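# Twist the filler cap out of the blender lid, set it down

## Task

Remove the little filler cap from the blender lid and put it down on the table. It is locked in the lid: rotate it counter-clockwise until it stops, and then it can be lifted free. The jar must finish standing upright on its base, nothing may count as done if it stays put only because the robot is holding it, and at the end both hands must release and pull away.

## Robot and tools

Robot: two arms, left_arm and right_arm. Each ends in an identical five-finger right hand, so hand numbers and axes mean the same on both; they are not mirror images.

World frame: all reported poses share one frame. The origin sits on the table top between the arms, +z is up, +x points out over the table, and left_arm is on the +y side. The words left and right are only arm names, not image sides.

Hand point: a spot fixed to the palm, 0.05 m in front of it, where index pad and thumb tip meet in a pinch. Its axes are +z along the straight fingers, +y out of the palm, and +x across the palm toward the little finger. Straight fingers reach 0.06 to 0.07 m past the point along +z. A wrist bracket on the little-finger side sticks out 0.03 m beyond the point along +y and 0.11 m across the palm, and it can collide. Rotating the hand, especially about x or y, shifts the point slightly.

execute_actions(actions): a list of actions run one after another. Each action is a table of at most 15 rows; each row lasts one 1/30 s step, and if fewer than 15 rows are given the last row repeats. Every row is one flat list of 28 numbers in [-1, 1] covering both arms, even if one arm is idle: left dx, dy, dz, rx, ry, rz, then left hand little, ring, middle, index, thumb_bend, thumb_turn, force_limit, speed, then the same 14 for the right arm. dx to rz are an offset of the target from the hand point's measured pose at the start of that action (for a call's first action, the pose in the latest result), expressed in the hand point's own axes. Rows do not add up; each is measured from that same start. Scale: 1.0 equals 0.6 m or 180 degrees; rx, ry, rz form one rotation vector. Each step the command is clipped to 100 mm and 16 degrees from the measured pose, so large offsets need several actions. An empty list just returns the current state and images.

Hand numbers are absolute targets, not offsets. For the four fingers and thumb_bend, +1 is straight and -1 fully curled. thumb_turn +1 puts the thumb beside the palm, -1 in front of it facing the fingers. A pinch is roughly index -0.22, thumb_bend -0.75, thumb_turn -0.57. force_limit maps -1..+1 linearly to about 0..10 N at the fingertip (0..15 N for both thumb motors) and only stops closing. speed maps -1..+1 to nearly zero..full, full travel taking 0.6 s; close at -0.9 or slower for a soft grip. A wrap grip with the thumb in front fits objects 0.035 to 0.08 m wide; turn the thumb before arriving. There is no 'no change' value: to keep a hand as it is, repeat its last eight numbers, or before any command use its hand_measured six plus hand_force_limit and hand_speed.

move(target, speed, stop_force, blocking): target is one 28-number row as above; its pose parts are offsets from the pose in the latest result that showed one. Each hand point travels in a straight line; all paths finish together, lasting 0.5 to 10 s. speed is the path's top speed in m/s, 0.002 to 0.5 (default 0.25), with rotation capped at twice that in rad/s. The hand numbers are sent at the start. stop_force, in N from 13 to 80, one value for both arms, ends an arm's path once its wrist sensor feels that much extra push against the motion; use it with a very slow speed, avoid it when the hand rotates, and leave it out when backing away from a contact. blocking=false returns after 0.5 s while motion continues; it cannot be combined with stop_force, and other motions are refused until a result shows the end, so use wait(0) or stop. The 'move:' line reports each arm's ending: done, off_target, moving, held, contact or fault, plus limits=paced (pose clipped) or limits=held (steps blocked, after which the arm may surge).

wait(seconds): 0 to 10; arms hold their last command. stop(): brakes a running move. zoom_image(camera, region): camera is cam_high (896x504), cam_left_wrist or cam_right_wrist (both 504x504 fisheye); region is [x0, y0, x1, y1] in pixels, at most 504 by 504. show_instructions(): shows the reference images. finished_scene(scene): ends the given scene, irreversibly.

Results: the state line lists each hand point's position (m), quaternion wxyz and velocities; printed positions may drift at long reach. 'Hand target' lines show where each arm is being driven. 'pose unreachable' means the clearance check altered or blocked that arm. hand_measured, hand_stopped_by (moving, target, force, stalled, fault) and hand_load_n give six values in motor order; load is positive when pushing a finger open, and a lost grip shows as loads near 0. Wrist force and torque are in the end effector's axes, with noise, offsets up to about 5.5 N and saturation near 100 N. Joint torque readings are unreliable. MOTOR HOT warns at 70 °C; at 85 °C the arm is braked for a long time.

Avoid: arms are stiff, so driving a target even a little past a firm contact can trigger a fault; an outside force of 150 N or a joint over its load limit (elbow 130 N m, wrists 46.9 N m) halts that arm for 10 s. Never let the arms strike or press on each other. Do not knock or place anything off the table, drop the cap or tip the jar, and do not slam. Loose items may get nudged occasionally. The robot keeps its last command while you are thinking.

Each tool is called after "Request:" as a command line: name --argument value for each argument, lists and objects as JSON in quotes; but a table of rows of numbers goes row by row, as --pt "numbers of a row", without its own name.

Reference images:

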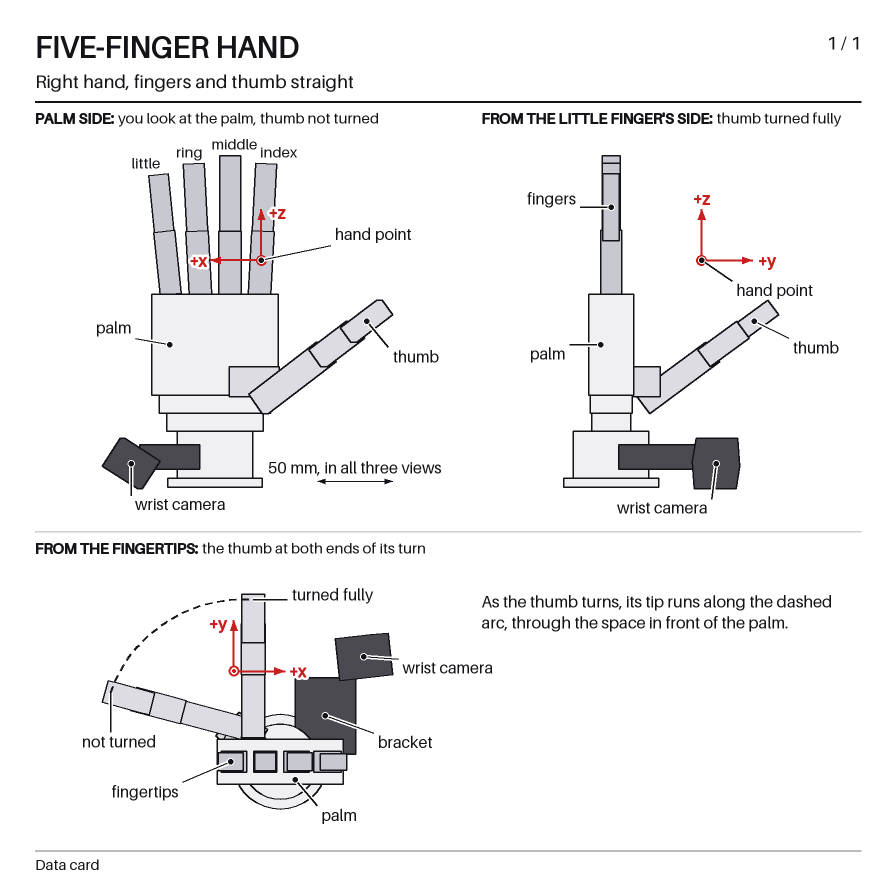

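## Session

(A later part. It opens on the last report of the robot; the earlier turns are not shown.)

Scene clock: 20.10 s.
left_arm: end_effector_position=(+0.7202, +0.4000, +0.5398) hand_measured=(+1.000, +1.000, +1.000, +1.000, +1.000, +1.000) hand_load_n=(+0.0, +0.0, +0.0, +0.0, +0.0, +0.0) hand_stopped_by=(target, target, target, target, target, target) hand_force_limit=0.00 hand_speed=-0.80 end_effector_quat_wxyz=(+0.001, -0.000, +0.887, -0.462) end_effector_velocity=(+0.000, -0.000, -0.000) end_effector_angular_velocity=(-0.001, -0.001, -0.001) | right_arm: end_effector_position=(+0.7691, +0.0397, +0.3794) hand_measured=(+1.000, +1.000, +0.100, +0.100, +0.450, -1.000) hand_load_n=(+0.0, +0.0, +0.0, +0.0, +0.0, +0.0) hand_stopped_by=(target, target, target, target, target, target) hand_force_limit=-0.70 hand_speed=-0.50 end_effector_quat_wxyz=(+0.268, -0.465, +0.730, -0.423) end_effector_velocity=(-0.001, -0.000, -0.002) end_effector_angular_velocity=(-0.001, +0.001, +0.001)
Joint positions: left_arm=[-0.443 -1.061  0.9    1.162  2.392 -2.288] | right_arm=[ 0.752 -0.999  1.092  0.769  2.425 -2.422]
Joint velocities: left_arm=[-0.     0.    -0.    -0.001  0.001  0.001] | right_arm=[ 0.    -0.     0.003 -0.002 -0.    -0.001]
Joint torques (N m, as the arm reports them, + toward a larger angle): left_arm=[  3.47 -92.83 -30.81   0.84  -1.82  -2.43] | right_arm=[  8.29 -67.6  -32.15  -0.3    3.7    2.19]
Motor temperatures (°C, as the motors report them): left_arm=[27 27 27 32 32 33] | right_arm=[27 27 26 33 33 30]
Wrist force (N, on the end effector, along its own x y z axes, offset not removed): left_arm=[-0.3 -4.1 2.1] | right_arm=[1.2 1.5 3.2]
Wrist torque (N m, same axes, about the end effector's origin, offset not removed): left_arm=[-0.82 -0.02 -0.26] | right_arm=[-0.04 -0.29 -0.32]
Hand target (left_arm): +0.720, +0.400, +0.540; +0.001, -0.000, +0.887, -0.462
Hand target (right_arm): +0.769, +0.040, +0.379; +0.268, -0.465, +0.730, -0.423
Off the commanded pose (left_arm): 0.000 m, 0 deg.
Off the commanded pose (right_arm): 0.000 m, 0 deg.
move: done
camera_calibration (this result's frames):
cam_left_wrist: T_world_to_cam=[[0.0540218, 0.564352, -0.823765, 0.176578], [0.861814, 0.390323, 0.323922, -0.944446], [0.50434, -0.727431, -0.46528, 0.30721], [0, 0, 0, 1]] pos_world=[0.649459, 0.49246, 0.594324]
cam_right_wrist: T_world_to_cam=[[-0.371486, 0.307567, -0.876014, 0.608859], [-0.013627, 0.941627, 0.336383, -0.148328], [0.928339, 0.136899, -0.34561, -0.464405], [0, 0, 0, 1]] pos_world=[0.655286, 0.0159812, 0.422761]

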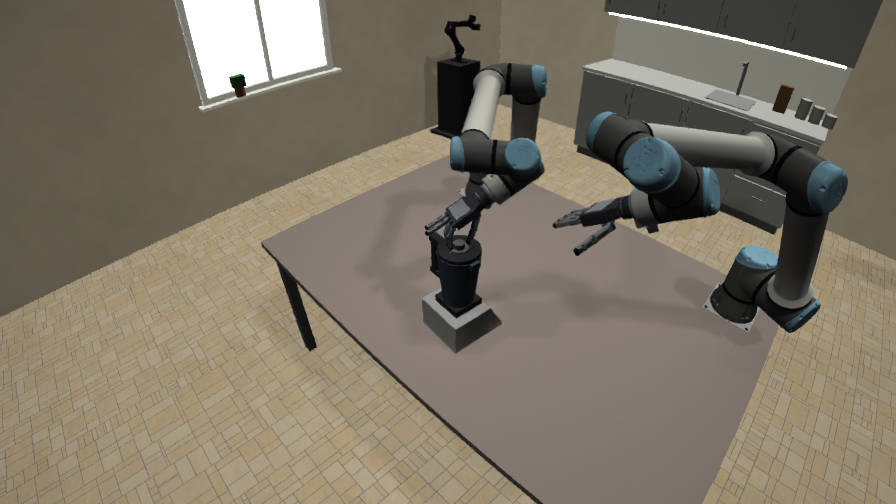

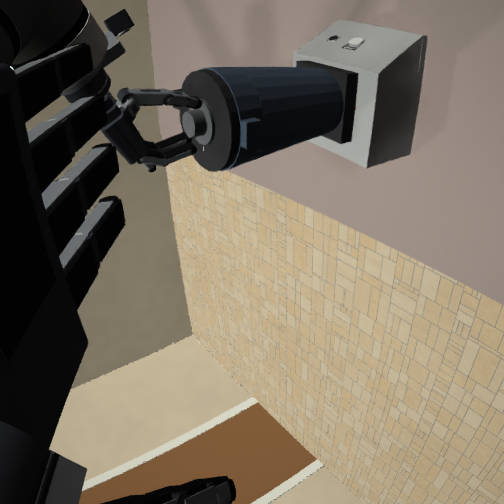

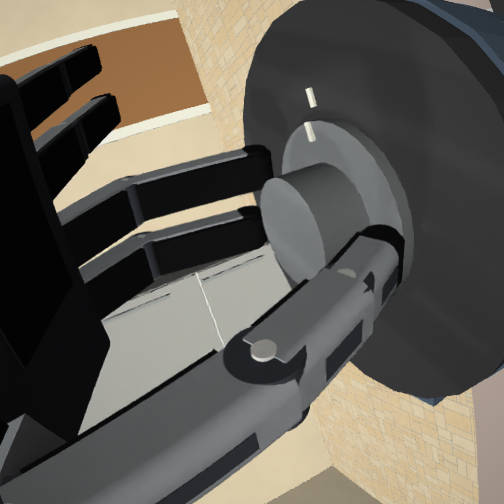

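Request:
move --target '[0,0,0,0,0,0, 1,1,1,1,1,1,0,-0.8, 0,0,0,0,0,0, 1,1,-0.3,-0.3,0.0,-1,-0.7,-0.88]' --speed 0.01

Request:
zoom_image --camera "cam_left_wrist" --region '[120, 65, 250, 185]'

Request:
zoom_image --camera "cam_high" --region '[420, 190, 500, 270]'

Scene clock: 22.40 s.
left_arm: end_effector_position=(+0.7202, +0.4000, +0.5398) hand_measured=(+1.000, +1.000, +1.000, +1.000, +1.000, +1.000) hand_load_n=(+0.0, +0.0, +0.0, +0.0, +0.0, +0.0) hand_stopped_by=(target, target, target, target, target, target) hand_force_limit=0.00 hand_speed=-0.80 end_effector_quat_wxyz=(+0.001, -0.000, +0.887, -0.462) end_effector_velocity=(+0.000, +0.000, -0.000) end_effector_angular_velocity=(+0.000, +0.001, +0.000) | right_arm: end_effector_position=(+0.7691, +0.0397, +0.3794) hand_measured=(+1.000, +1.000, -0.006, -0.032, +0.218, -1.000) hand_load_n=(+0.0, +0.0, +1.5, +2.5, +2.5, +0.0) hand_stopped_by=(target, target, force, force, force, target) hand_force_limit=-0.70 hand_speed=-0.88 end_effector_quat_wxyz=(+0.268, -0.465, +0.730, -0.423) end_effector_velocity=(+0.001, -0.000, +0.001) end_effector_angular_velocity=(+0.001, -0.001, -0.001)
Joint positions: left_arm=[-0.443 -1.061  0.9    1.162  2.392 -2.288] | right_arm=[ 0.752 -0.999  1.092  0.769  2.425 -2.422]
Joint velocities: left_arm=[ 0.     0.    -0.     0.001  0.    -0.   ] | right_arm=[-0.001 -0.    -0.001  0.     0.     0.   ]
Joint torques (N m, as the arm reports them, + toward a larger angle): left_arm=[  2.57 -93.13 -30.6    0.74  -1.79  -2.78] | right_arm=[  6.83 -87.99 -44.75   4.54   3.4   -1.73]
Motor temperatures (°C, as the motors report them): left_arm=[27 27 27 32 32 33] | right_arm=[27 27 26 33 33 30]
Wrist force (N, on the end effector, along its own x y z axes, offset not removed): left_arm=[-0.1 -4.2 -0.8] | right_arm=[0.1 3.0 5.3]
Wrist torque (N m, same axes, about the end effector's origin, offset not removed): left_arm=[-0.70 -0.01 -0.22] | right_arm=[0.32 -0.13 -0.37]
Hand target (left_arm): +0.720, +0.400, +0.540; +0.001, -0.000, +0.887, -0.462
Hand target (right_arm): +0.769, +0.040, +0.379; +0.268, -0.465, +0.730, -0.423
Off the commanded pose (left_arm): 0.000 m, 0 deg.
Off the commanded pose (right_arm): 0.000 m, 0 deg.
move: done
camera_calibration (this result's frames):
cam_left_wrist: T_world_to_cam=[[0.0540216, 0.564352, -0.823765, 0.176578], [0.861813, 0.390323, 0.323922, -0.944446], [0.50434, -0.727431, -0.46528, 0.30721], [0, 0, 0, 1]] pos_world=[0.649459, 0.492461, 0.594324]
cam_right_wrist: T_world_to_cam=[[-0.37149, 0.30757, -0.876011, 0.608849], [-0.0136173, 0.941627, 0.336383, -0.148333], [0.928337, 0.136892, -0.345617, -0.464409], [0, 0, 0, 1]] pos_world=[0.65529, 0.0159842, 0.422747]

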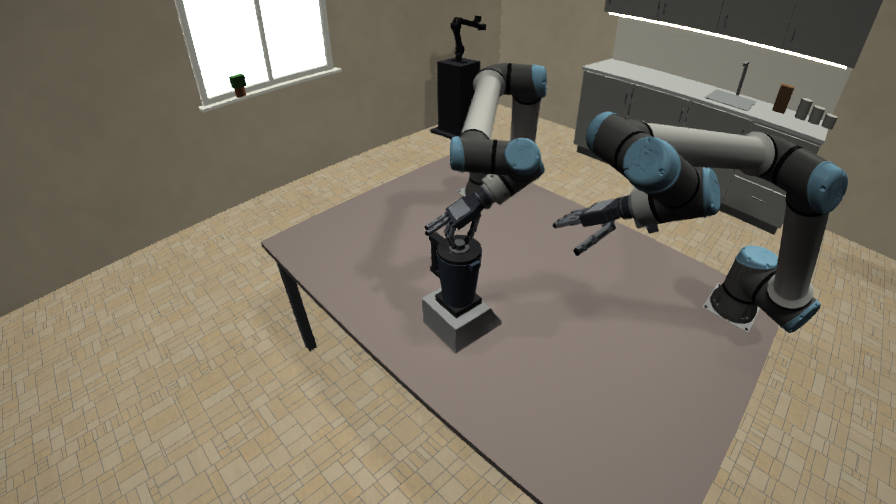

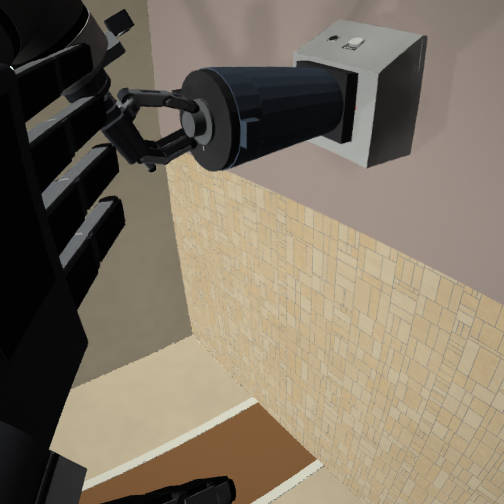

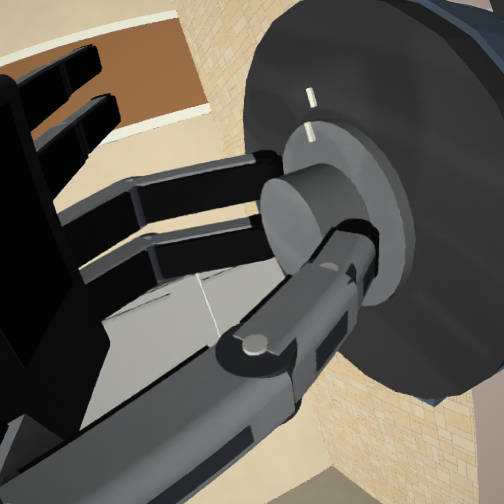

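Region (120, 65, 250, 185) of cam_left_wrist's 504x504 image, scaled by 3.877, with more detail than that image has; it fills the top 465 rows of this view, and the rest is white.

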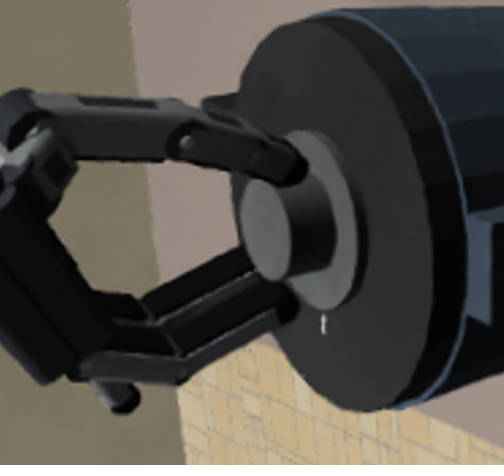

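Region (420, 190, 500, 270) of cam_high's 896x504 image, scaled by 6.300, with more detail than that image has.

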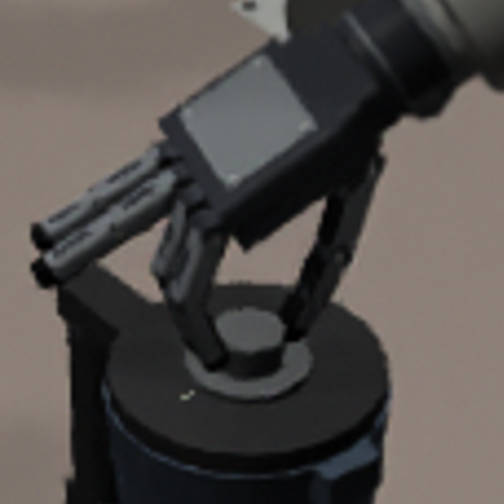

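Request:
move --target '[0,0,0,0,0,0, 1,1,1,1,1,1,0,-0.8, 0,0.005,0.0029,0,0,0, 1,1,0.015,-0.01,0.245,-1,-0.7,-0.5]' --speed 0.008

Request:
zoom_image --camera "cam_left_wrist" --region '[120, 65, 250, 185]'

Scene clock: 23.33 s.
left_arm: end_effector_position=(+0.7202, +0.4000, +0.5398) hand_measured=(+1.000, +1.000, +1.000, +1.000, +1.000, +1.000) hand_load_n=(+0.0, +0.0, +0.0, +0.0, +0.0, +0.0) hand_stopped_by=(target, target, target, target, target, target) hand_force_limit=0.00 hand_speed=-0.80 end_effector_quat_wxyz=(+0.001, -0.000, +0.887, -0.462) end_effector_velocity=(+0.000, -0.000, +0.000) end_effector_angular_velocity=(-0.001, -0.003, -0.001) | right_arm: end_effector_position=(+0.7691, +0.0397, +0.3762) hand_measured=(+1.000, +1.000, +0.016, -0.010, +0.246, -1.000) hand_load_n=(+0.0, +0.0, +0.0, +0.0, +0.0, +0.0) hand_stopped_by=(target, target, target, target, target, target) hand_force_limit=-0.70 hand_speed=-0.50 end_effector_quat_wxyz=(+0.268, -0.465, +0.730, -0.423) end_effector_velocity=(-0.001, +0.001, -0.003) end_effector_angular_velocity=(-0.000, +0.002, +0.002)
Joint positions: left_arm=[-0.443 -1.061  0.9    1.162  2.392 -2.288] | right_arm=[ 0.752 -0.999  1.097  0.764  2.425 -2.422]
Joint velocities: left_arm=[ 0.    -0.     0.    -0.002  0.     0.001] | right_arm=[ 0.001  0.     0.004 -0.003 -0.002 -0.001]
Joint torques (N m, as the arm reports them, + toward a larger angle): left_arm=[  2.34 -93.03 -30.2    0.5   -1.9   -2.57] | right_arm=[  5.03 -68.03 -32.03   0.04   3.44  -1.4 ]
Motor temperatures (°C, as the motors report them): left_arm=[27 27 27 32 32 33] | right_arm=[27 27 26 33 33 30]
Wrist force (N, on the end effector, along its own x y z axes, offset not removed): left_arm=[1.0 -3.9 2.2] | right_arm=[0.7 3.3 2.1]
Wrist torque (N m, same axes, about the end effector's origin, offset not removed): left_arm=[-0.86 -0.33 -0.16] | right_arm=[0.34 -0.28 -0.33]
Hand target (left_arm): +0.720, +0.400, +0.540; +0.001, -0.000, +0.887, -0.462
Hand target (right_arm): +0.769, +0.040, +0.376; +0.268, -0.465, +0.730, -0.423
Off the commanded pose (left_arm): 0.000 m, 0 deg.
Off the commanded pose (right_arm): 0.000 m, 0 deg.
move: done
camera_calibration (this result's frames):
cam_left_wrist: T_world_to_cam=[[0.0540218, 0.564352, -0.823765, 0.176578], [0.861813, 0.390323, 0.323922, -0.944446], [0.50434, -0.727431, -0.46528, 0.307209], [0, 0, 0, 1]] pos_world=[0.649459, 0.49246, 0.594324]
cam_right_wrist: T_world_to_cam=[[-0.371495, 0.307567, -0.87601, 0.606033], [-0.0136154, 0.941628, 0.336379, -0.147253], [0.928335, 0.13689, -0.345622, -0.465524], [0, 0, 0, 1]] pos_world=[0.655295, 0.0159879, 0.419529]

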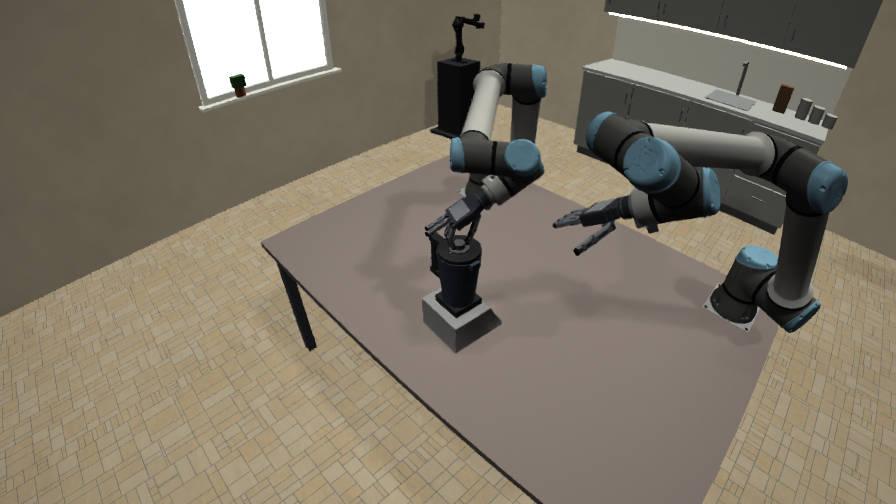

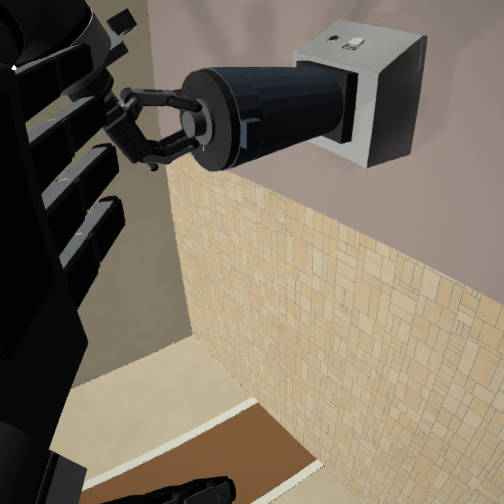

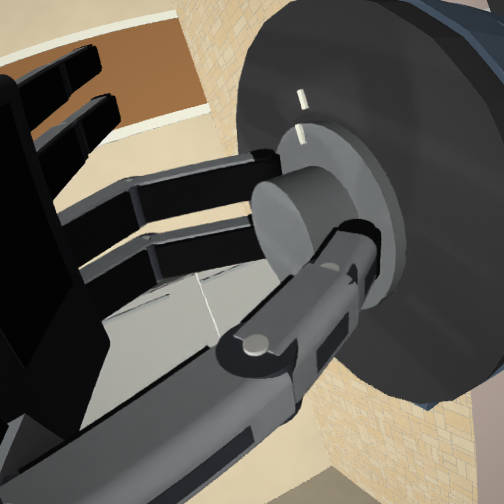

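Region (120, 65, 250, 185) of cam_left_wrist's 504x504 image, scaled by 3.877, with more detail than that image has; it fills the top 465 rows of this view, and the rest is white.

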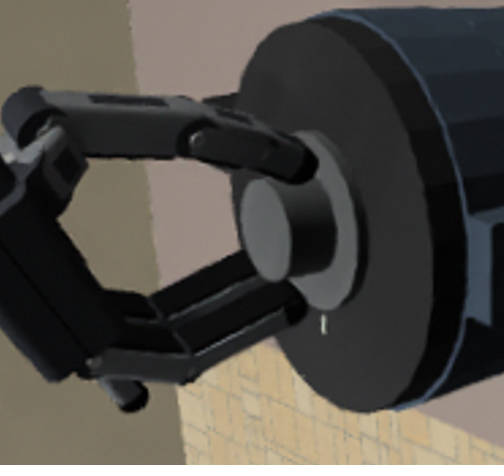

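Request:
move --target '[0,0,0,0,0,0, 1,1,1,1,1,1,0,-0.8, 0,0,0,0,0,0, 1,1,-0.3,-0.3,-0.1,-1,0.4,-0.9]' --speed 0.01

Scene clock: 24.33 s.
left_arm: end_effector_position=(+0.7202, +0.4000, +0.5398) hand_measured=(+1.000, +1.000, +1.000, +1.000, +1.000, +1.000) hand_load_n=(+0.0, +0.0, +0.0, +0.0, +0.0, +0.0) hand_stopped_by=(target, target, target, target, target, target) hand_force_limit=0.00 hand_speed=-0.80 end_effector_quat_wxyz=(+0.001, -0.000, +0.887, -0.462) end_effector_velocity=(-0.000, -0.000, +0.000) end_effector_angular_velocity=(-0.001, +0.000, +0.001) | right_arm: end_effector_position=(+0.7691, +0.0397, +0.3761) hand_measured=(+1.000, +1.000, -0.030, -0.058, +0.200, -1.000) hand_load_n=(+0.0, +0.0, +8.0, +7.5, +10.0, -0.5) hand_stopped_by=(target, target, force, force, force, target) hand_force_limit=0.40 hand_speed=-0.90 end_effector_quat_wxyz=(+0.268, -0.465, +0.730, -0.423) end_effector_velocity=(-0.001, +0.002, -0.000) end_effector_angular_velocity=(+0.000, -0.000, +0.002)
Joint positions: left_arm=[-0.443 -1.061  0.9    1.162  2.392 -2.288] | right_arm=[ 0.752 -0.999  1.097  0.764  2.425 -2.422]
Joint velocities: left_arm=[-0.    -0.    -0.    -0.001  0.001 -0.001] | right_arm=[ 0.002  0.    -0.    -0.    -0.     0.   ]
Joint torques (N m, as the arm reports them, + toward a larger angle): left_arm=[  2.47 -92.76 -31.46   0.72  -2.08  -2.7 ] | right_arm=[  4.9  -82.27 -45.11   4.32   1.38  -1.61]
Motor temperatures (°C, as the motors report them): left_arm=[27 27 27 32 32 33] | right_arm=[27 27 26 33 33 30]
Wrist force (N, on the end effector, along its own x y z axes, offset not removed): left_arm=[0.8 -4.4 1.1] | right_arm=[-0.2 2.2 5.0]
Wrist torque (N m, same axes, about the end effector's origin, offset not removed): left_arm=[-0.81 -0.14 -0.15] | right_arm=[0.25 0.01 -0.41]
Hand target (left_arm): +0.720, +0.400, +0.540; +0.001, -0.000, +0.887, -0.462
Hand target (right_arm): +0.769, +0.040, +0.376; +0.268, -0.465, +0.730, -0.423
Off the commanded pose (left_arm): 0.000 m, 0 deg.
Off the commanded pose (right_arm): 0.000 m, 0 deg.
move: done
camera_calibration (this result's frames):
cam_left_wrist: T_world_to_cam=[[0.0540218, 0.564352, -0.823765, 0.176578], [0.861814, 0.390323, 0.323922, -0.944446], [0.50434, -0.727431, -0.46528, 0.307209], [0, 0, 0, 1]] pos_world=[0.649459, 0.49246, 0.594324]
cam_right_wrist: T_world_to_cam=[[-0.3715, 0.30754, -0.876018, 0.606019], [-0.0135915, 0.941642, 0.336343, -0.147244], [0.928333, 0.136858, -0.34564, -0.465529], [0, 0, 0, 1]] pos_world=[0.655301, 0.0159871, 0.419503]

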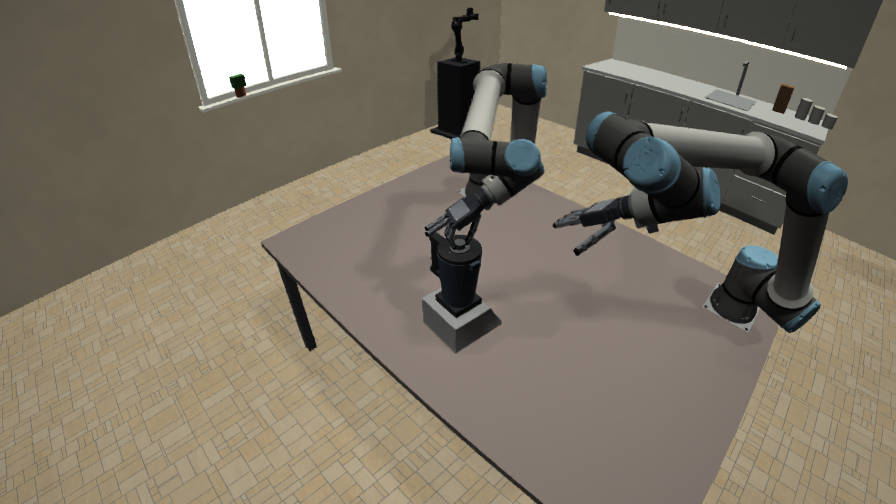

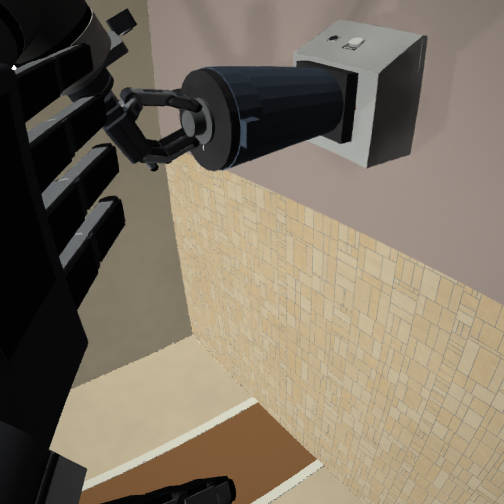

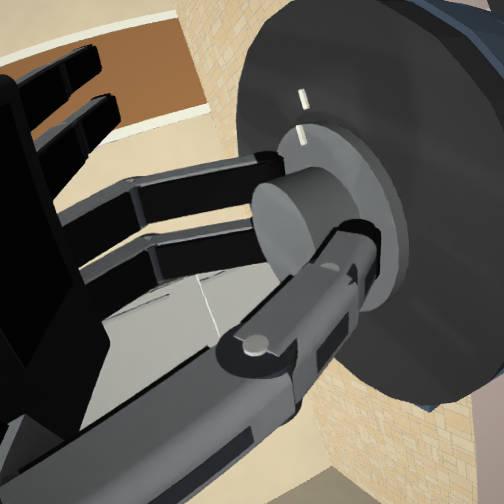

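Request:
move --target '[0,0,0,0,0,0, 1,1,1,1,1,1,0,-0.8, -0.0007,0.0022,-0.0039,0,-0.0722,-0.0417, 1,1,-0.3,-0.3,-0.1,-1,0.4,-0.9]' --speed 0.08

Scene clock: 26.60 s.
left_arm: end_effector_position=(+0.7202, +0.4000, +0.5398) hand_measured=(+1.000, +1.000, +1.000, +1.000, +1.000, +1.000) hand_load_n=(+0.0, +0.0, +0.0, +0.0, +0.0, +0.0) hand_stopped_by=(target, target, target, target, target, target) hand_force_limit=0.00 hand_speed=-0.80 end_effector_quat_wxyz=(+0.001, -0.000, +0.887, -0.462) end_effector_velocity=(+0.000, +0.000, -0.001) end_effector_angular_velocity=(+0.002, -0.000, +0.000) | right_arm: end_effector_position=(+0.7669, +0.0412, +0.3760) hand_measured=(+1.000, +1.000, -0.030, -0.056, +0.200, -1.000) hand_load_n=(+0.0, +0.0, +6.5, +8.0, +10.0, +7.5) hand_stopped_by=(target, target, force, force, force, target) hand_force_limit=0.40 hand_speed=-0.90 end_effector_quat_wxyz=(-0.320, +0.556, -0.664, +0.384) end_effector_velocity=(+0.001, -0.002, -0.000) end_effector_angular_velocity=(+0.002, +0.000, +0.013)
Joint positions: left_arm=[-0.443 -1.061  0.9    1.162  2.392 -2.288] | right_arm=[ 0.706 -1.111  1.241  0.537  2.202 -2.709]
Joint velocities: left_arm=[-0.     0.     0.     0.001 -0.002  0.001] | right_arm=[-0.006 -0.006  0.008 -0.01  -0.016 -0.013]
Joint torques (N m, as the arm reports them, + toward a larger angle): left_arm=[  3.32 -92.95 -30.59   0.8   -1.92  -2.67] | right_arm=[-17.35 -93.95 -31.16   0.31  -1.86  -2.73]
Motor temperatures (°C, as the motors report them): left_arm=[27 27 27 32 32 33] | right_arm=[27 27 26 33 33 30]
Wrist force (N, on the end effector, along its own x y z axes, offset not removed): left_arm=[0.6 -3.9 1.8] | right_arm=[-2.6 -0.2 2.3]
Wrist torque (N m, same axes, about the end effector's origin, offset not removed): left_arm=[-0.77 -0.22 -0.23] | right_arm=[0.15 -0.02 -0.24]
Hand target (left_arm): +0.720, +0.400, +0.540; +0.001, -0.000, +0.887, -0.462
Hand target (right_arm): +0.767, +0.041, +0.376; +0.321, -0.556, +0.663, -0.384
Off the commanded pose (left_arm): 0.000 m, 0 deg.
Off the commanded pose (right_arm): 0.000 m, 0 deg.
move: done
camera_calibration (this result's frames):
cam_left_wrist: T_world_to_cam=[[0.0540218, 0.564352, -0.823765, 0.176578], [0.861814, 0.390323, 0.323922, -0.944446], [0.50434, -0.727431, -0.46528, 0.30721], [0, 0, 0, 1]] pos_world=[0.649459, 0.49246, 0.594324]
cam_right_wrist: T_world_to_cam=[[-0.438369, 0.201594, -0.875895, 0.660232], [-0.254933, 0.906611, 0.336252, 0.0379149], [0.861883, 0.370697, -0.346037, -0.422202], [0, 0, 0, 1]] pos_world=[0.66298, -0.0109636, 0.419447]

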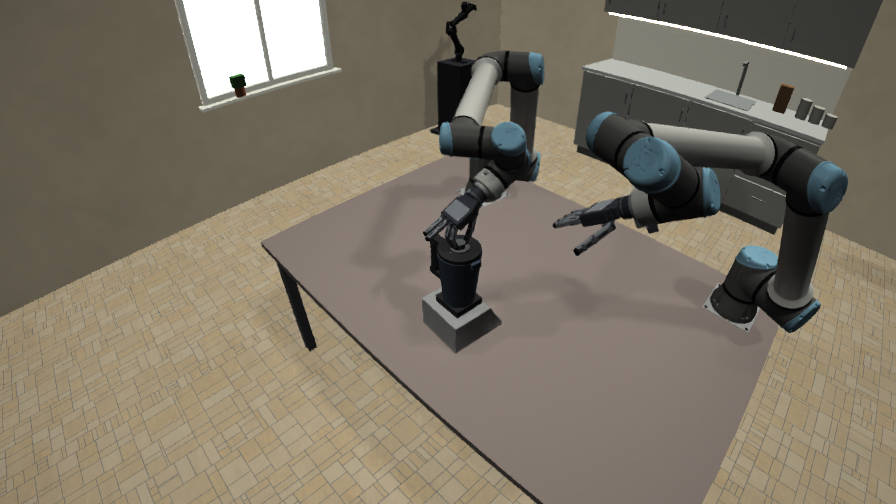

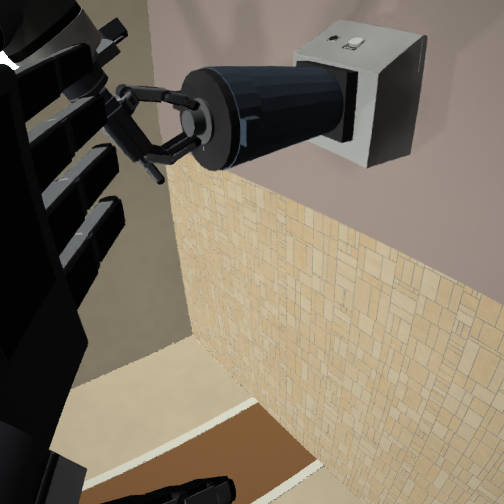

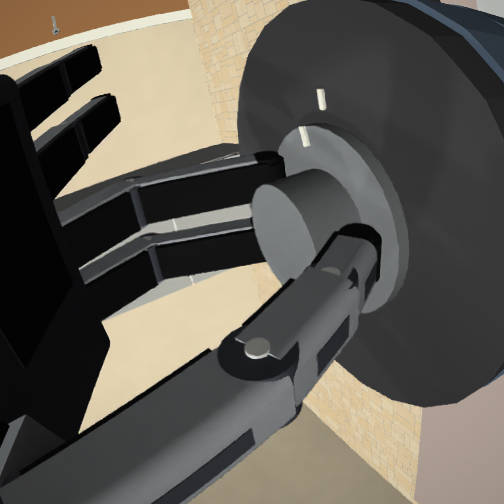

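Request:
zoom_image --camera "cam_high" --region '[400, 210, 520, 360]'

Region (400, 210, 520, 360) of cam_high's 896x504 image, scaled by 3.360, with more detail than that image has; it fills the left 403 columns of this view, and the rest is white.

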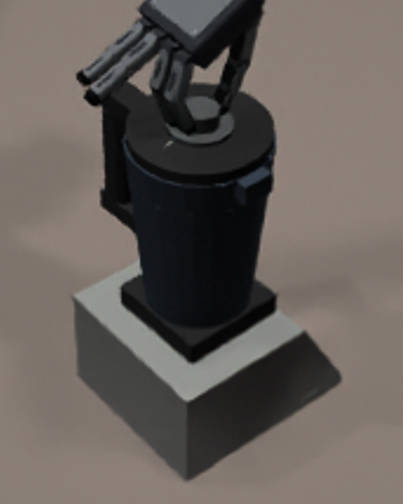

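Request:
move --target '[0,0,0,0,0,0, 1,1,1,1,1,1,0,-0.8, -0.0006,0.0038,-0.0065,0,-0.1203,-0.0694, 1,1,-0.3,-0.3,-0.1,-1,0.4,-0.9]' --speed 0.1

Scene clock: 29.57 s.
left_arm: end_effector_position=(+0.7202, +0.4000, +0.5398) hand_measured=(+1.000, +1.000, +1.000, +1.000, +1.000, +1.000) hand_load_n=(+0.0, +0.0, +0.0, +0.0, +0.0, +0.0) hand_stopped_by=(target, target, target, target, target, target) hand_force_limit=0.00 hand_speed=-0.80 end_effector_quat_wxyz=(+0.001, -0.000, +0.887, -0.462) end_effector_velocity=(-0.000, +0.000, +0.000) end_effector_angular_velocity=(+0.000, +0.001, +0.001) | right_arm: end_effector_position=(+0.7626, +0.0424, +0.3759) hand_measured=(+1.000, +1.000, -0.030, -0.056, +0.200, -1.000) hand_load_n=(+0.0, +0.0, +7.5, +8.5, +9.0, +5.5) hand_stopped_by=(target, target, force, force, force, target) hand_force_limit=0.40 hand_speed=-0.90 end_effector_quat_wxyz=(-0.396, +0.686, -0.528, +0.306) end_effector_velocity=(+0.000, -0.000, -0.000) end_effector_angular_velocity=(-0.001, -0.001, +0.013)
Joint positions: left_arm=[-0.443 -1.061  0.9    1.162  2.392 -2.288] | right_arm=[ 0.598 -1.219  1.38   0.372  1.75  -3.039]
Joint velocities: left_arm=[ 0.    -0.     0.     0.001 -0.    -0.001] | right_arm=[-0.004 -0.002  0.002 -0.003 -0.014 -0.01 ]
Joint torques (N m, as the arm reports them, + toward a larger angle): left_arm=[  3.14 -93.03 -30.31   1.07  -1.88  -2.67] | right_arm=[-14.96 -82.33 -28.43   0.37  -2.73  -3.06]
Motor temperatures (°C, as the motors report them): left_arm=[27 27 27 32 32 33] | right_arm=[27 27 26 33 33 30]
Wrist force (N, on the end effector, along its own x y z axes, offset not removed): left_arm=[0.0 -3.5 2.7] | right_arm=[-0.3 -4.6 3.2]
Wrist torque (N m, same axes, about the end effector's origin, offset not removed): left_arm=[-0.74 -0.11 -0.23] | right_arm=[-0.01 -0.25 -0.30]
Hand target (left_arm): +0.720, +0.400, +0.540; +0.001, -0.000, +0.887, -0.462
Hand target (right_arm): +0.763, +0.042, +0.376; -0.396, +0.686, -0.528, +0.306
Off the commanded pose (left_arm): 0.000 m, 0 deg.
Off the commanded pose (right_arm): 0.000 m, 0 deg.
move: done
camera_calibration (this result's frames):
cam_left_wrist: T_world_to_cam=[[0.0540217, 0.564352, -0.823765, 0.176578], [0.861813, 0.390323, 0.323922, -0.944446], [0.50434, -0.727431, -0.46528, 0.307209], [0, 0, 0, 1]] pos_world=[0.649459, 0.49246, 0.594324]
cam_right_wrist: T_world_to_cam=[[-0.482802, -0.00170616, -0.875728, 0.700378], [-0.612725, 0.71512, 0.336411, 0.316684], [0.625676, 0.699, -0.346306, -0.252673], [0, 0, 0, 1]] pos_world=[0.690276, -0.0486535, 0.419302]

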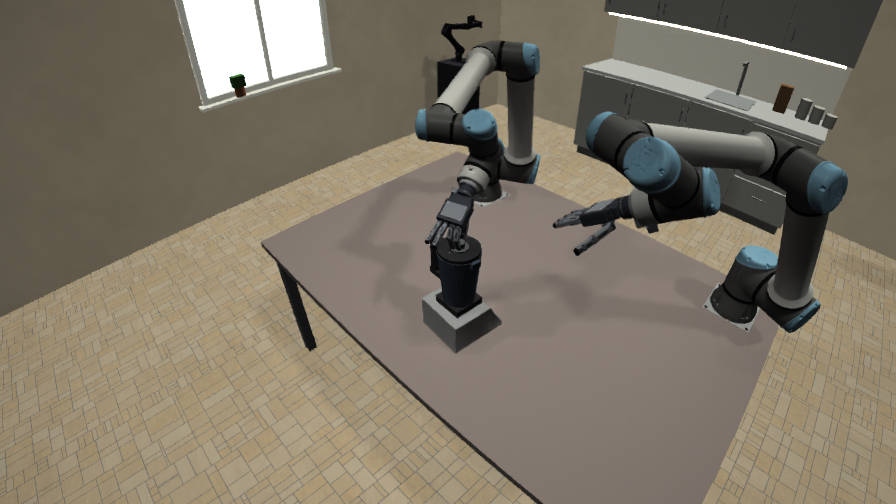

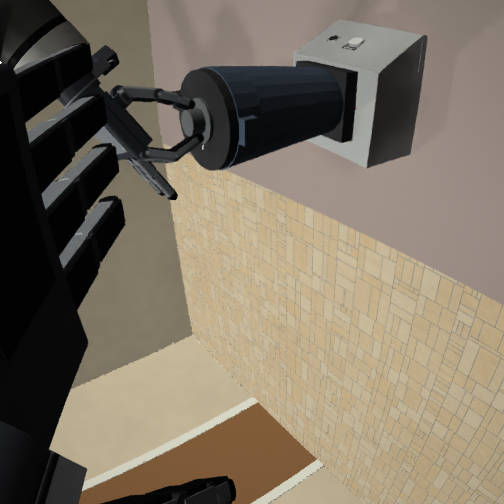

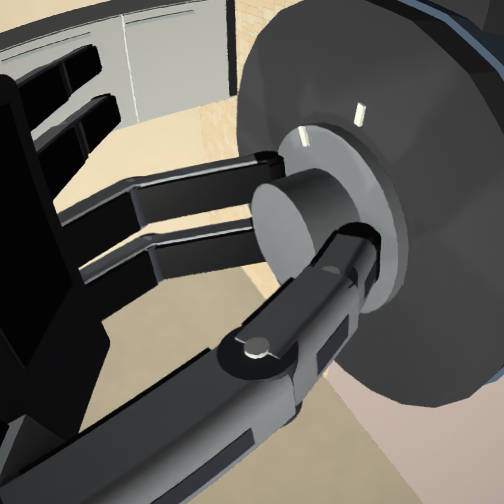

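Request:
zoom_image --camera "cam_high" --region '[400, 210, 520, 360]'

Request:
zoom_image --camera "cam_left_wrist" --region '[120, 65, 250, 185]'

Region (400, 210, 520, 360) of cam_high's 896x504 image, scaled by 3.360, with more detail than that image has; it fills the left 403 columns of this view, and the rest is white.

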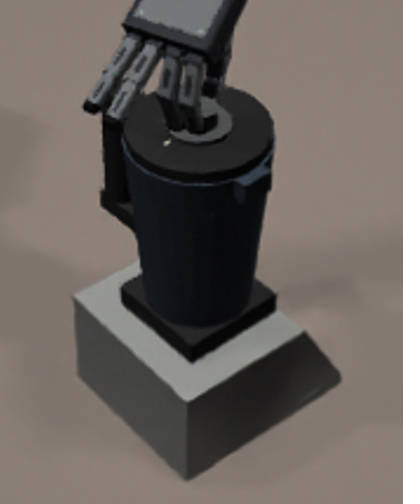

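Region (120, 65, 250, 185) of cam_left_wrist's 504x504 image, scaled by 3.877, with more detail than that image has; it fills the top 465 rows of this view, and the rest is white.

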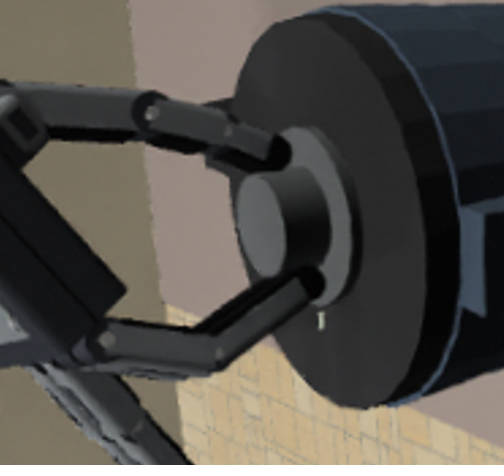

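Request:
move --target '[0,0,0,0,0,0, 1,1,1,1,1,1,0,-0.8, -0.007,0.0012,-0.0031,0,-0.1203,-0.0694, 1,1,-0.3,-0.3,-0.1,-1,0.4,-0.9]' --speed 0.1

Request:
zoom_image --camera "cam_left_wrist" --region '[120, 65, 250, 185]'

Request:
zoom_image --camera "cam_high" --region '[400, 210, 520, 360]'

Scene clock: 32.90 s.
left_arm: end_effector_position=(+0.7202, +0.4000, +0.5398) hand_measured=(+1.000, +1.000, +1.000, +1.000, +1.000, +1.000) hand_load_n=(+0.0, +0.0, +0.0, +0.0, +0.0, +0.0) hand_stopped_by=(target, target, target, target, target, target) hand_force_limit=0.00 hand_speed=-0.80 end_effector_quat_wxyz=(+0.001, -0.000, +0.887, -0.462) end_effector_velocity=(+0.000, +0.000, -0.000) end_effector_angular_velocity=(+0.000, -0.001, +0.000) | right_arm: end_effector_position=(+0.7597, +0.0460, +0.3761) hand_measured=(+1.000, +1.000, -0.030, -0.056, +0.202, -1.000) hand_load_n=(+0.0, +0.0, +5.5, +5.5, +11.5, +4.0) hand_stopped_by=(target, target, force, force, force, target) hand_force_limit=0.40 hand_speed=-0.90 end_effector_quat_wxyz=(-0.452, +0.784, -0.368, +0.214) end_effector_velocity=(+0.001, -0.001, +0.001) end_effector_angular_velocity=(-0.000, -0.000, +0.013)
Joint positions: left_arm=[-0.443 -1.061  0.9    1.162  2.392 -2.288] | right_arm=[ 0.484 -1.22   1.381  0.388  1.276 -3.32 ]
Joint velocities: left_arm=[ 0.     0.    -0.    -0.001 -0.001  0.   ] | right_arm=[-0.004  0.002 -0.003  0.004 -0.015 -0.01 ]
Joint torques (N m, as the arm reports them, + toward a larger angle): left_arm=[  1.43 -92.16 -30.5    0.8   -1.96  -2.52] | right_arm=[-16.47 -51.   -47.65   1.47  -3.15  -2.08]
Motor temperatures (°C, as the motors report them): left_arm=[27 27 27 32 32 33] | right_arm=[27 27 26 33 33 30]
Wrist force (N, on the end effector, along its own x y z axes, offset not removed): left_arm=[0.4 -4.6 1.4] | right_arm=[0.8 3.4 -2.9]
Wrist torque (N m, same axes, about the end effector's origin, offset not removed): left_arm=[-0.84 -0.13 -0.21] | right_arm=[-0.03 0.02 -0.35]
Hand target (left_arm): +0.720, +0.400, +0.540; +0.001, -0.000, +0.887, -0.462
Hand target (right_arm): +0.760, +0.046, +0.376; -0.452, +0.784, -0.368, +0.213
Off the commanded pose (left_arm): 0.000 m, 0 deg.
Off the commanded pose (right_arm): 0.000 m, 0 deg.
move: done
camera_calibration (this result's frames):
cam_left_wrist: T_world_to_cam=[[0.0540219, 0.564351, -0.823765, 0.176578], [0.861813, 0.390323, 0.323922, -0.944446], [0.50434, -0.727431, -0.46528, 0.307209], [0, 0, 0, 1]] pos_world=[0.649459, 0.492461, 0.594325]
cam_right_wrist: T_world_to_cam=[[-0.43735, -0.204825, -0.875655, 0.674027], [-0.856788, 0.390715, 0.336534, 0.512502], [0.273201, 0.897434, -0.346371, 0.00532479], [0, 0, 0, 1]] pos_world=[0.732437, -0.0669629, 0.419585]

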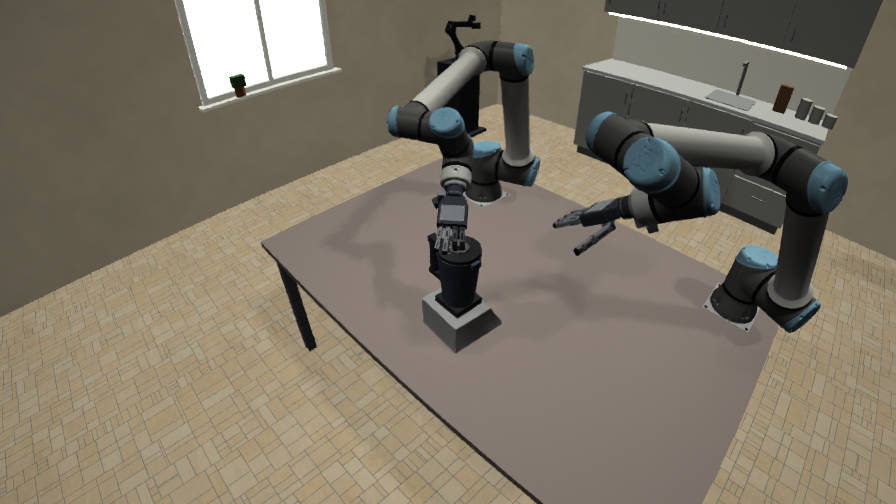

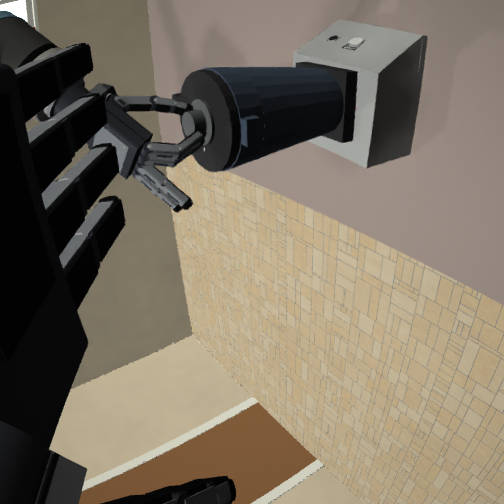

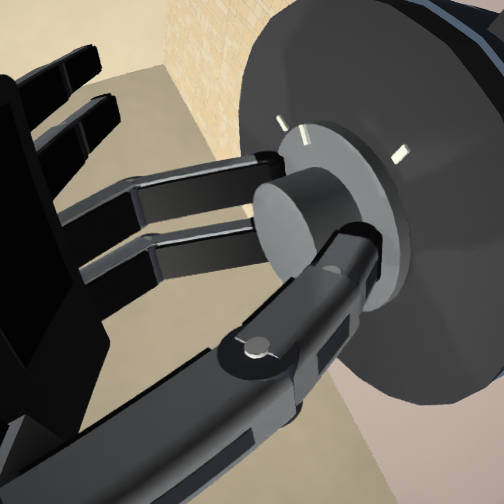

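Region (120, 65, 250, 185) of cam_left_wrist's 504x504 image, scaled by 3.877, with more detail than that image has; it fills the top 465 rows of this view, and the rest is white.

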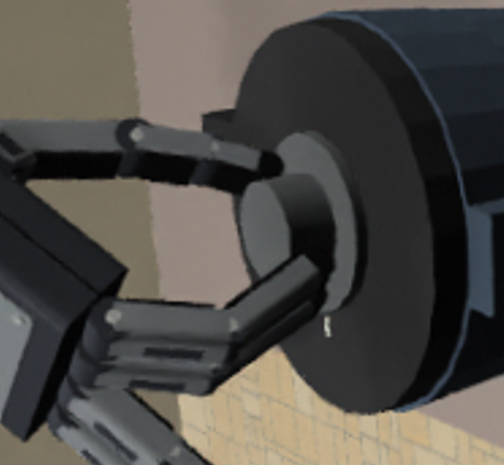

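Region (400, 210, 520, 360) of cam_high's 896x504 image, scaled by 3.360, with more detail than that image has; it fills the left 403 columns of this view, and the rest is white.

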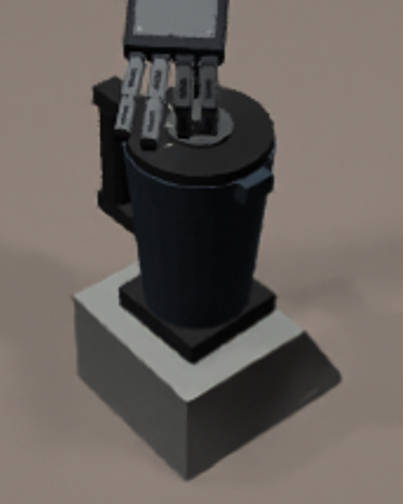

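Request:
move --target '[0,0,0,0,0,0, 1,1,1,1,1,1,0,-0.8, -0.0033,0.0043,-0.0077,0,-0.1299,-0.075, 1,1,-0.3,-0.3,-0.1,-1,0.4,-0.9]' --speed 0.1

Request:
zoom_image --camera "cam_left_wrist" --region '[120, 65, 250, 185]'

Request:
zoom_image --camera "cam_right_wrist" --region '[230, 60, 430, 260]'

Scene clock: 36.20 s.
left_arm: end_effector_position=(+0.7202, +0.4000, +0.5398) hand_measured=(+1.000, +1.000, +1.000, +1.000, +1.000, +1.000) hand_load_n=(+0.0, +0.0, +0.0, +0.0, +0.0, +0.0) hand_stopped_by=(target, target, target, target, target, target) hand_force_limit=0.00 hand_speed=-0.80 end_effector_quat_wxyz=(+0.001, -0.000, +0.887, -0.462) end_effector_velocity=(+0.000, -0.000, -0.000) end_effector_angular_velocity=(+0.000, -0.001, -0.000) | right_arm: end_effector_position=(+0.7544, +0.0444, +0.3763) hand_measured=(+1.000, +1.000, -0.030, -0.056, +0.202, -1.000) hand_load_n=(+0.0, +0.0, +5.5, +6.0, +12.0, +5.0) hand_stopped_by=(target, target, force, force, force, target) hand_force_limit=0.40 hand_speed=-0.90 end_effector_quat_wxyz=(-0.489, +0.848, -0.176, +0.103) end_effector_velocity=(+0.002, -0.001, +0.001) end_effector_angular_velocity=(-0.001, -0.001, +0.013)
Joint positions: left_arm=[-0.443 -1.061  0.9    1.162  2.392 -2.288] | right_arm=[ 0.392 -1.11   1.249  0.61   0.823 -3.709]
Joint velocities: left_arm=[ 0.     0.     0.    -0.    -0.     0.001] | right_arm=[-0.004  0.007 -0.01   0.014 -0.012 -0.017]
Joint torques (N m, as the arm reports them, + toward a larger angle): left_arm=[  3.46 -93.93 -29.96   0.86  -1.86  -2.69] | right_arm=[-13.37 -59.47 -47.05   3.28  -4.1   -2.63]
Motor temperatures (°C, as the motors report them): left_arm=[27 27 27 32 32 33] | right_arm=[27 27 26 33 33 30]
Wrist force (N, on the end effector, along its own x y z axes, offset not removed): left_arm=[0.0 -4.6 1.8] | right_arm=[-0.4 4.3 -1.3]
Wrist torque (N m, same axes, about the end effector's origin, offset not removed): left_arm=[-0.89 -0.14 -0.21] | right_arm=[-0.10 -0.07 -0.26]
Hand target (left_arm): +0.720, +0.400, +0.540; +0.001, -0.000, +0.887, -0.462
Hand target (right_arm): +0.754, +0.044, +0.376; -0.489, +0.848, -0.175, +0.102
Off the commanded pose (left_arm): 0.000 m, 0 deg.
Off the commanded pose (right_arm): 0.000 m, 0 deg.
move: done
camera_calibration (this result's frames):
cam_left_wrist: T_world_to_cam=[[0.0540217, 0.564352, -0.823765, 0.176578], [0.861814, 0.390323, 0.323922, -0.944446], [0.50434, -0.727431, -0.46528, 0.30721], [0, 0, 0, 1]] pos_world=[0.649459, 0.49246, 0.594324]
cam_right_wrist: T_world_to_cam=[[-0.297245, -0.380607, -0.875662, 0.573592], [-0.940905, -0.0391369, 0.336403, 0.591191], [-0.162308, 0.923908, -0.346482, 0.335747], [0, 0, 0, 1]] pos_world=[0.781246, -0.0687484, 0.419725]

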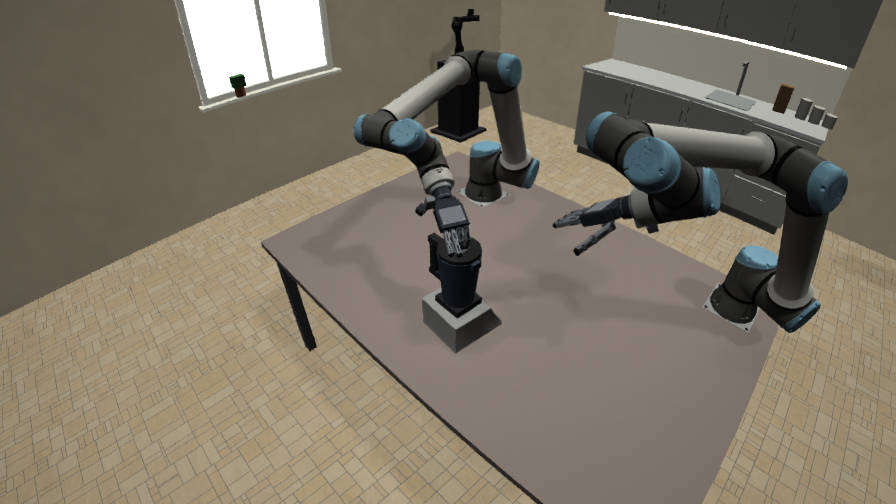

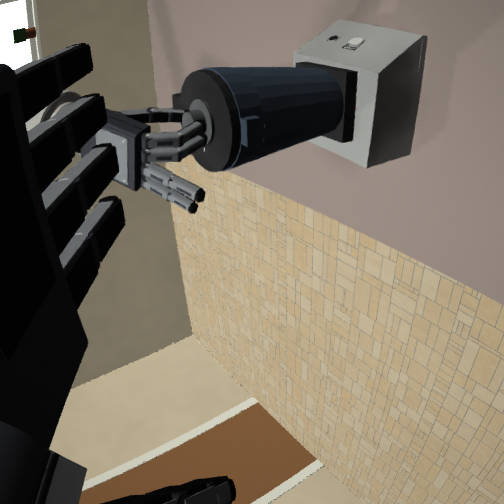

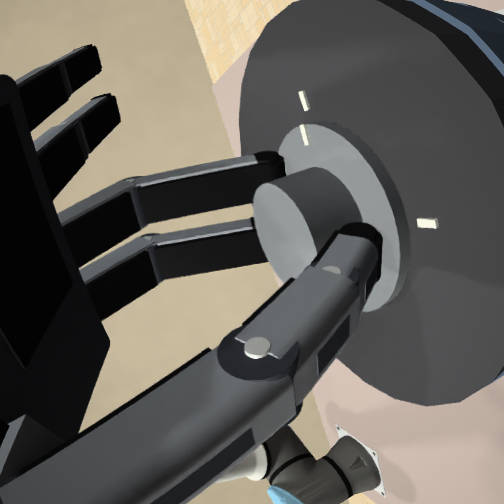

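Region (120, 65, 250, 185) of cam_left_wrist's 504x504 image, scaled by 3.877, with more detail than that image has; it fills the top 465 rows of this view, and the rest is white.

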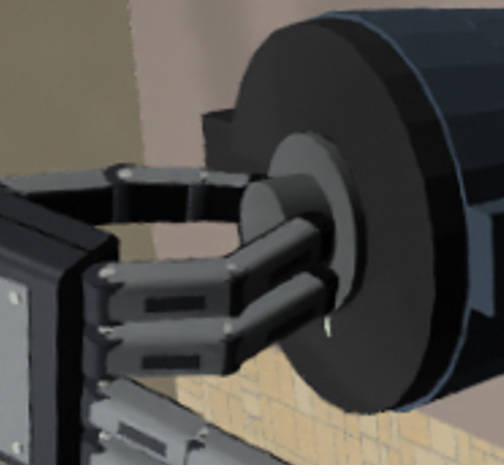

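Region (230, 60, 430, 260) of cam_right_wrist's 504x504 image, scaled by 2.520, with more detail than that image has.

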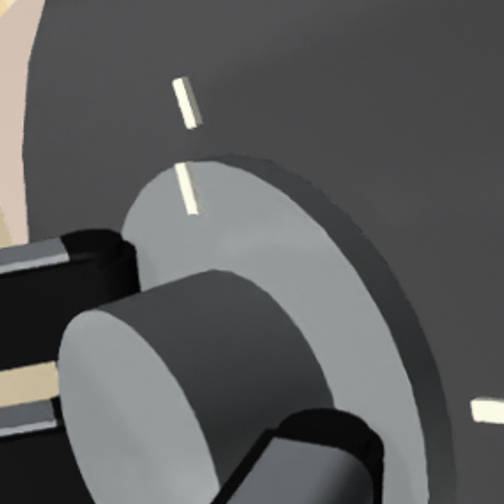

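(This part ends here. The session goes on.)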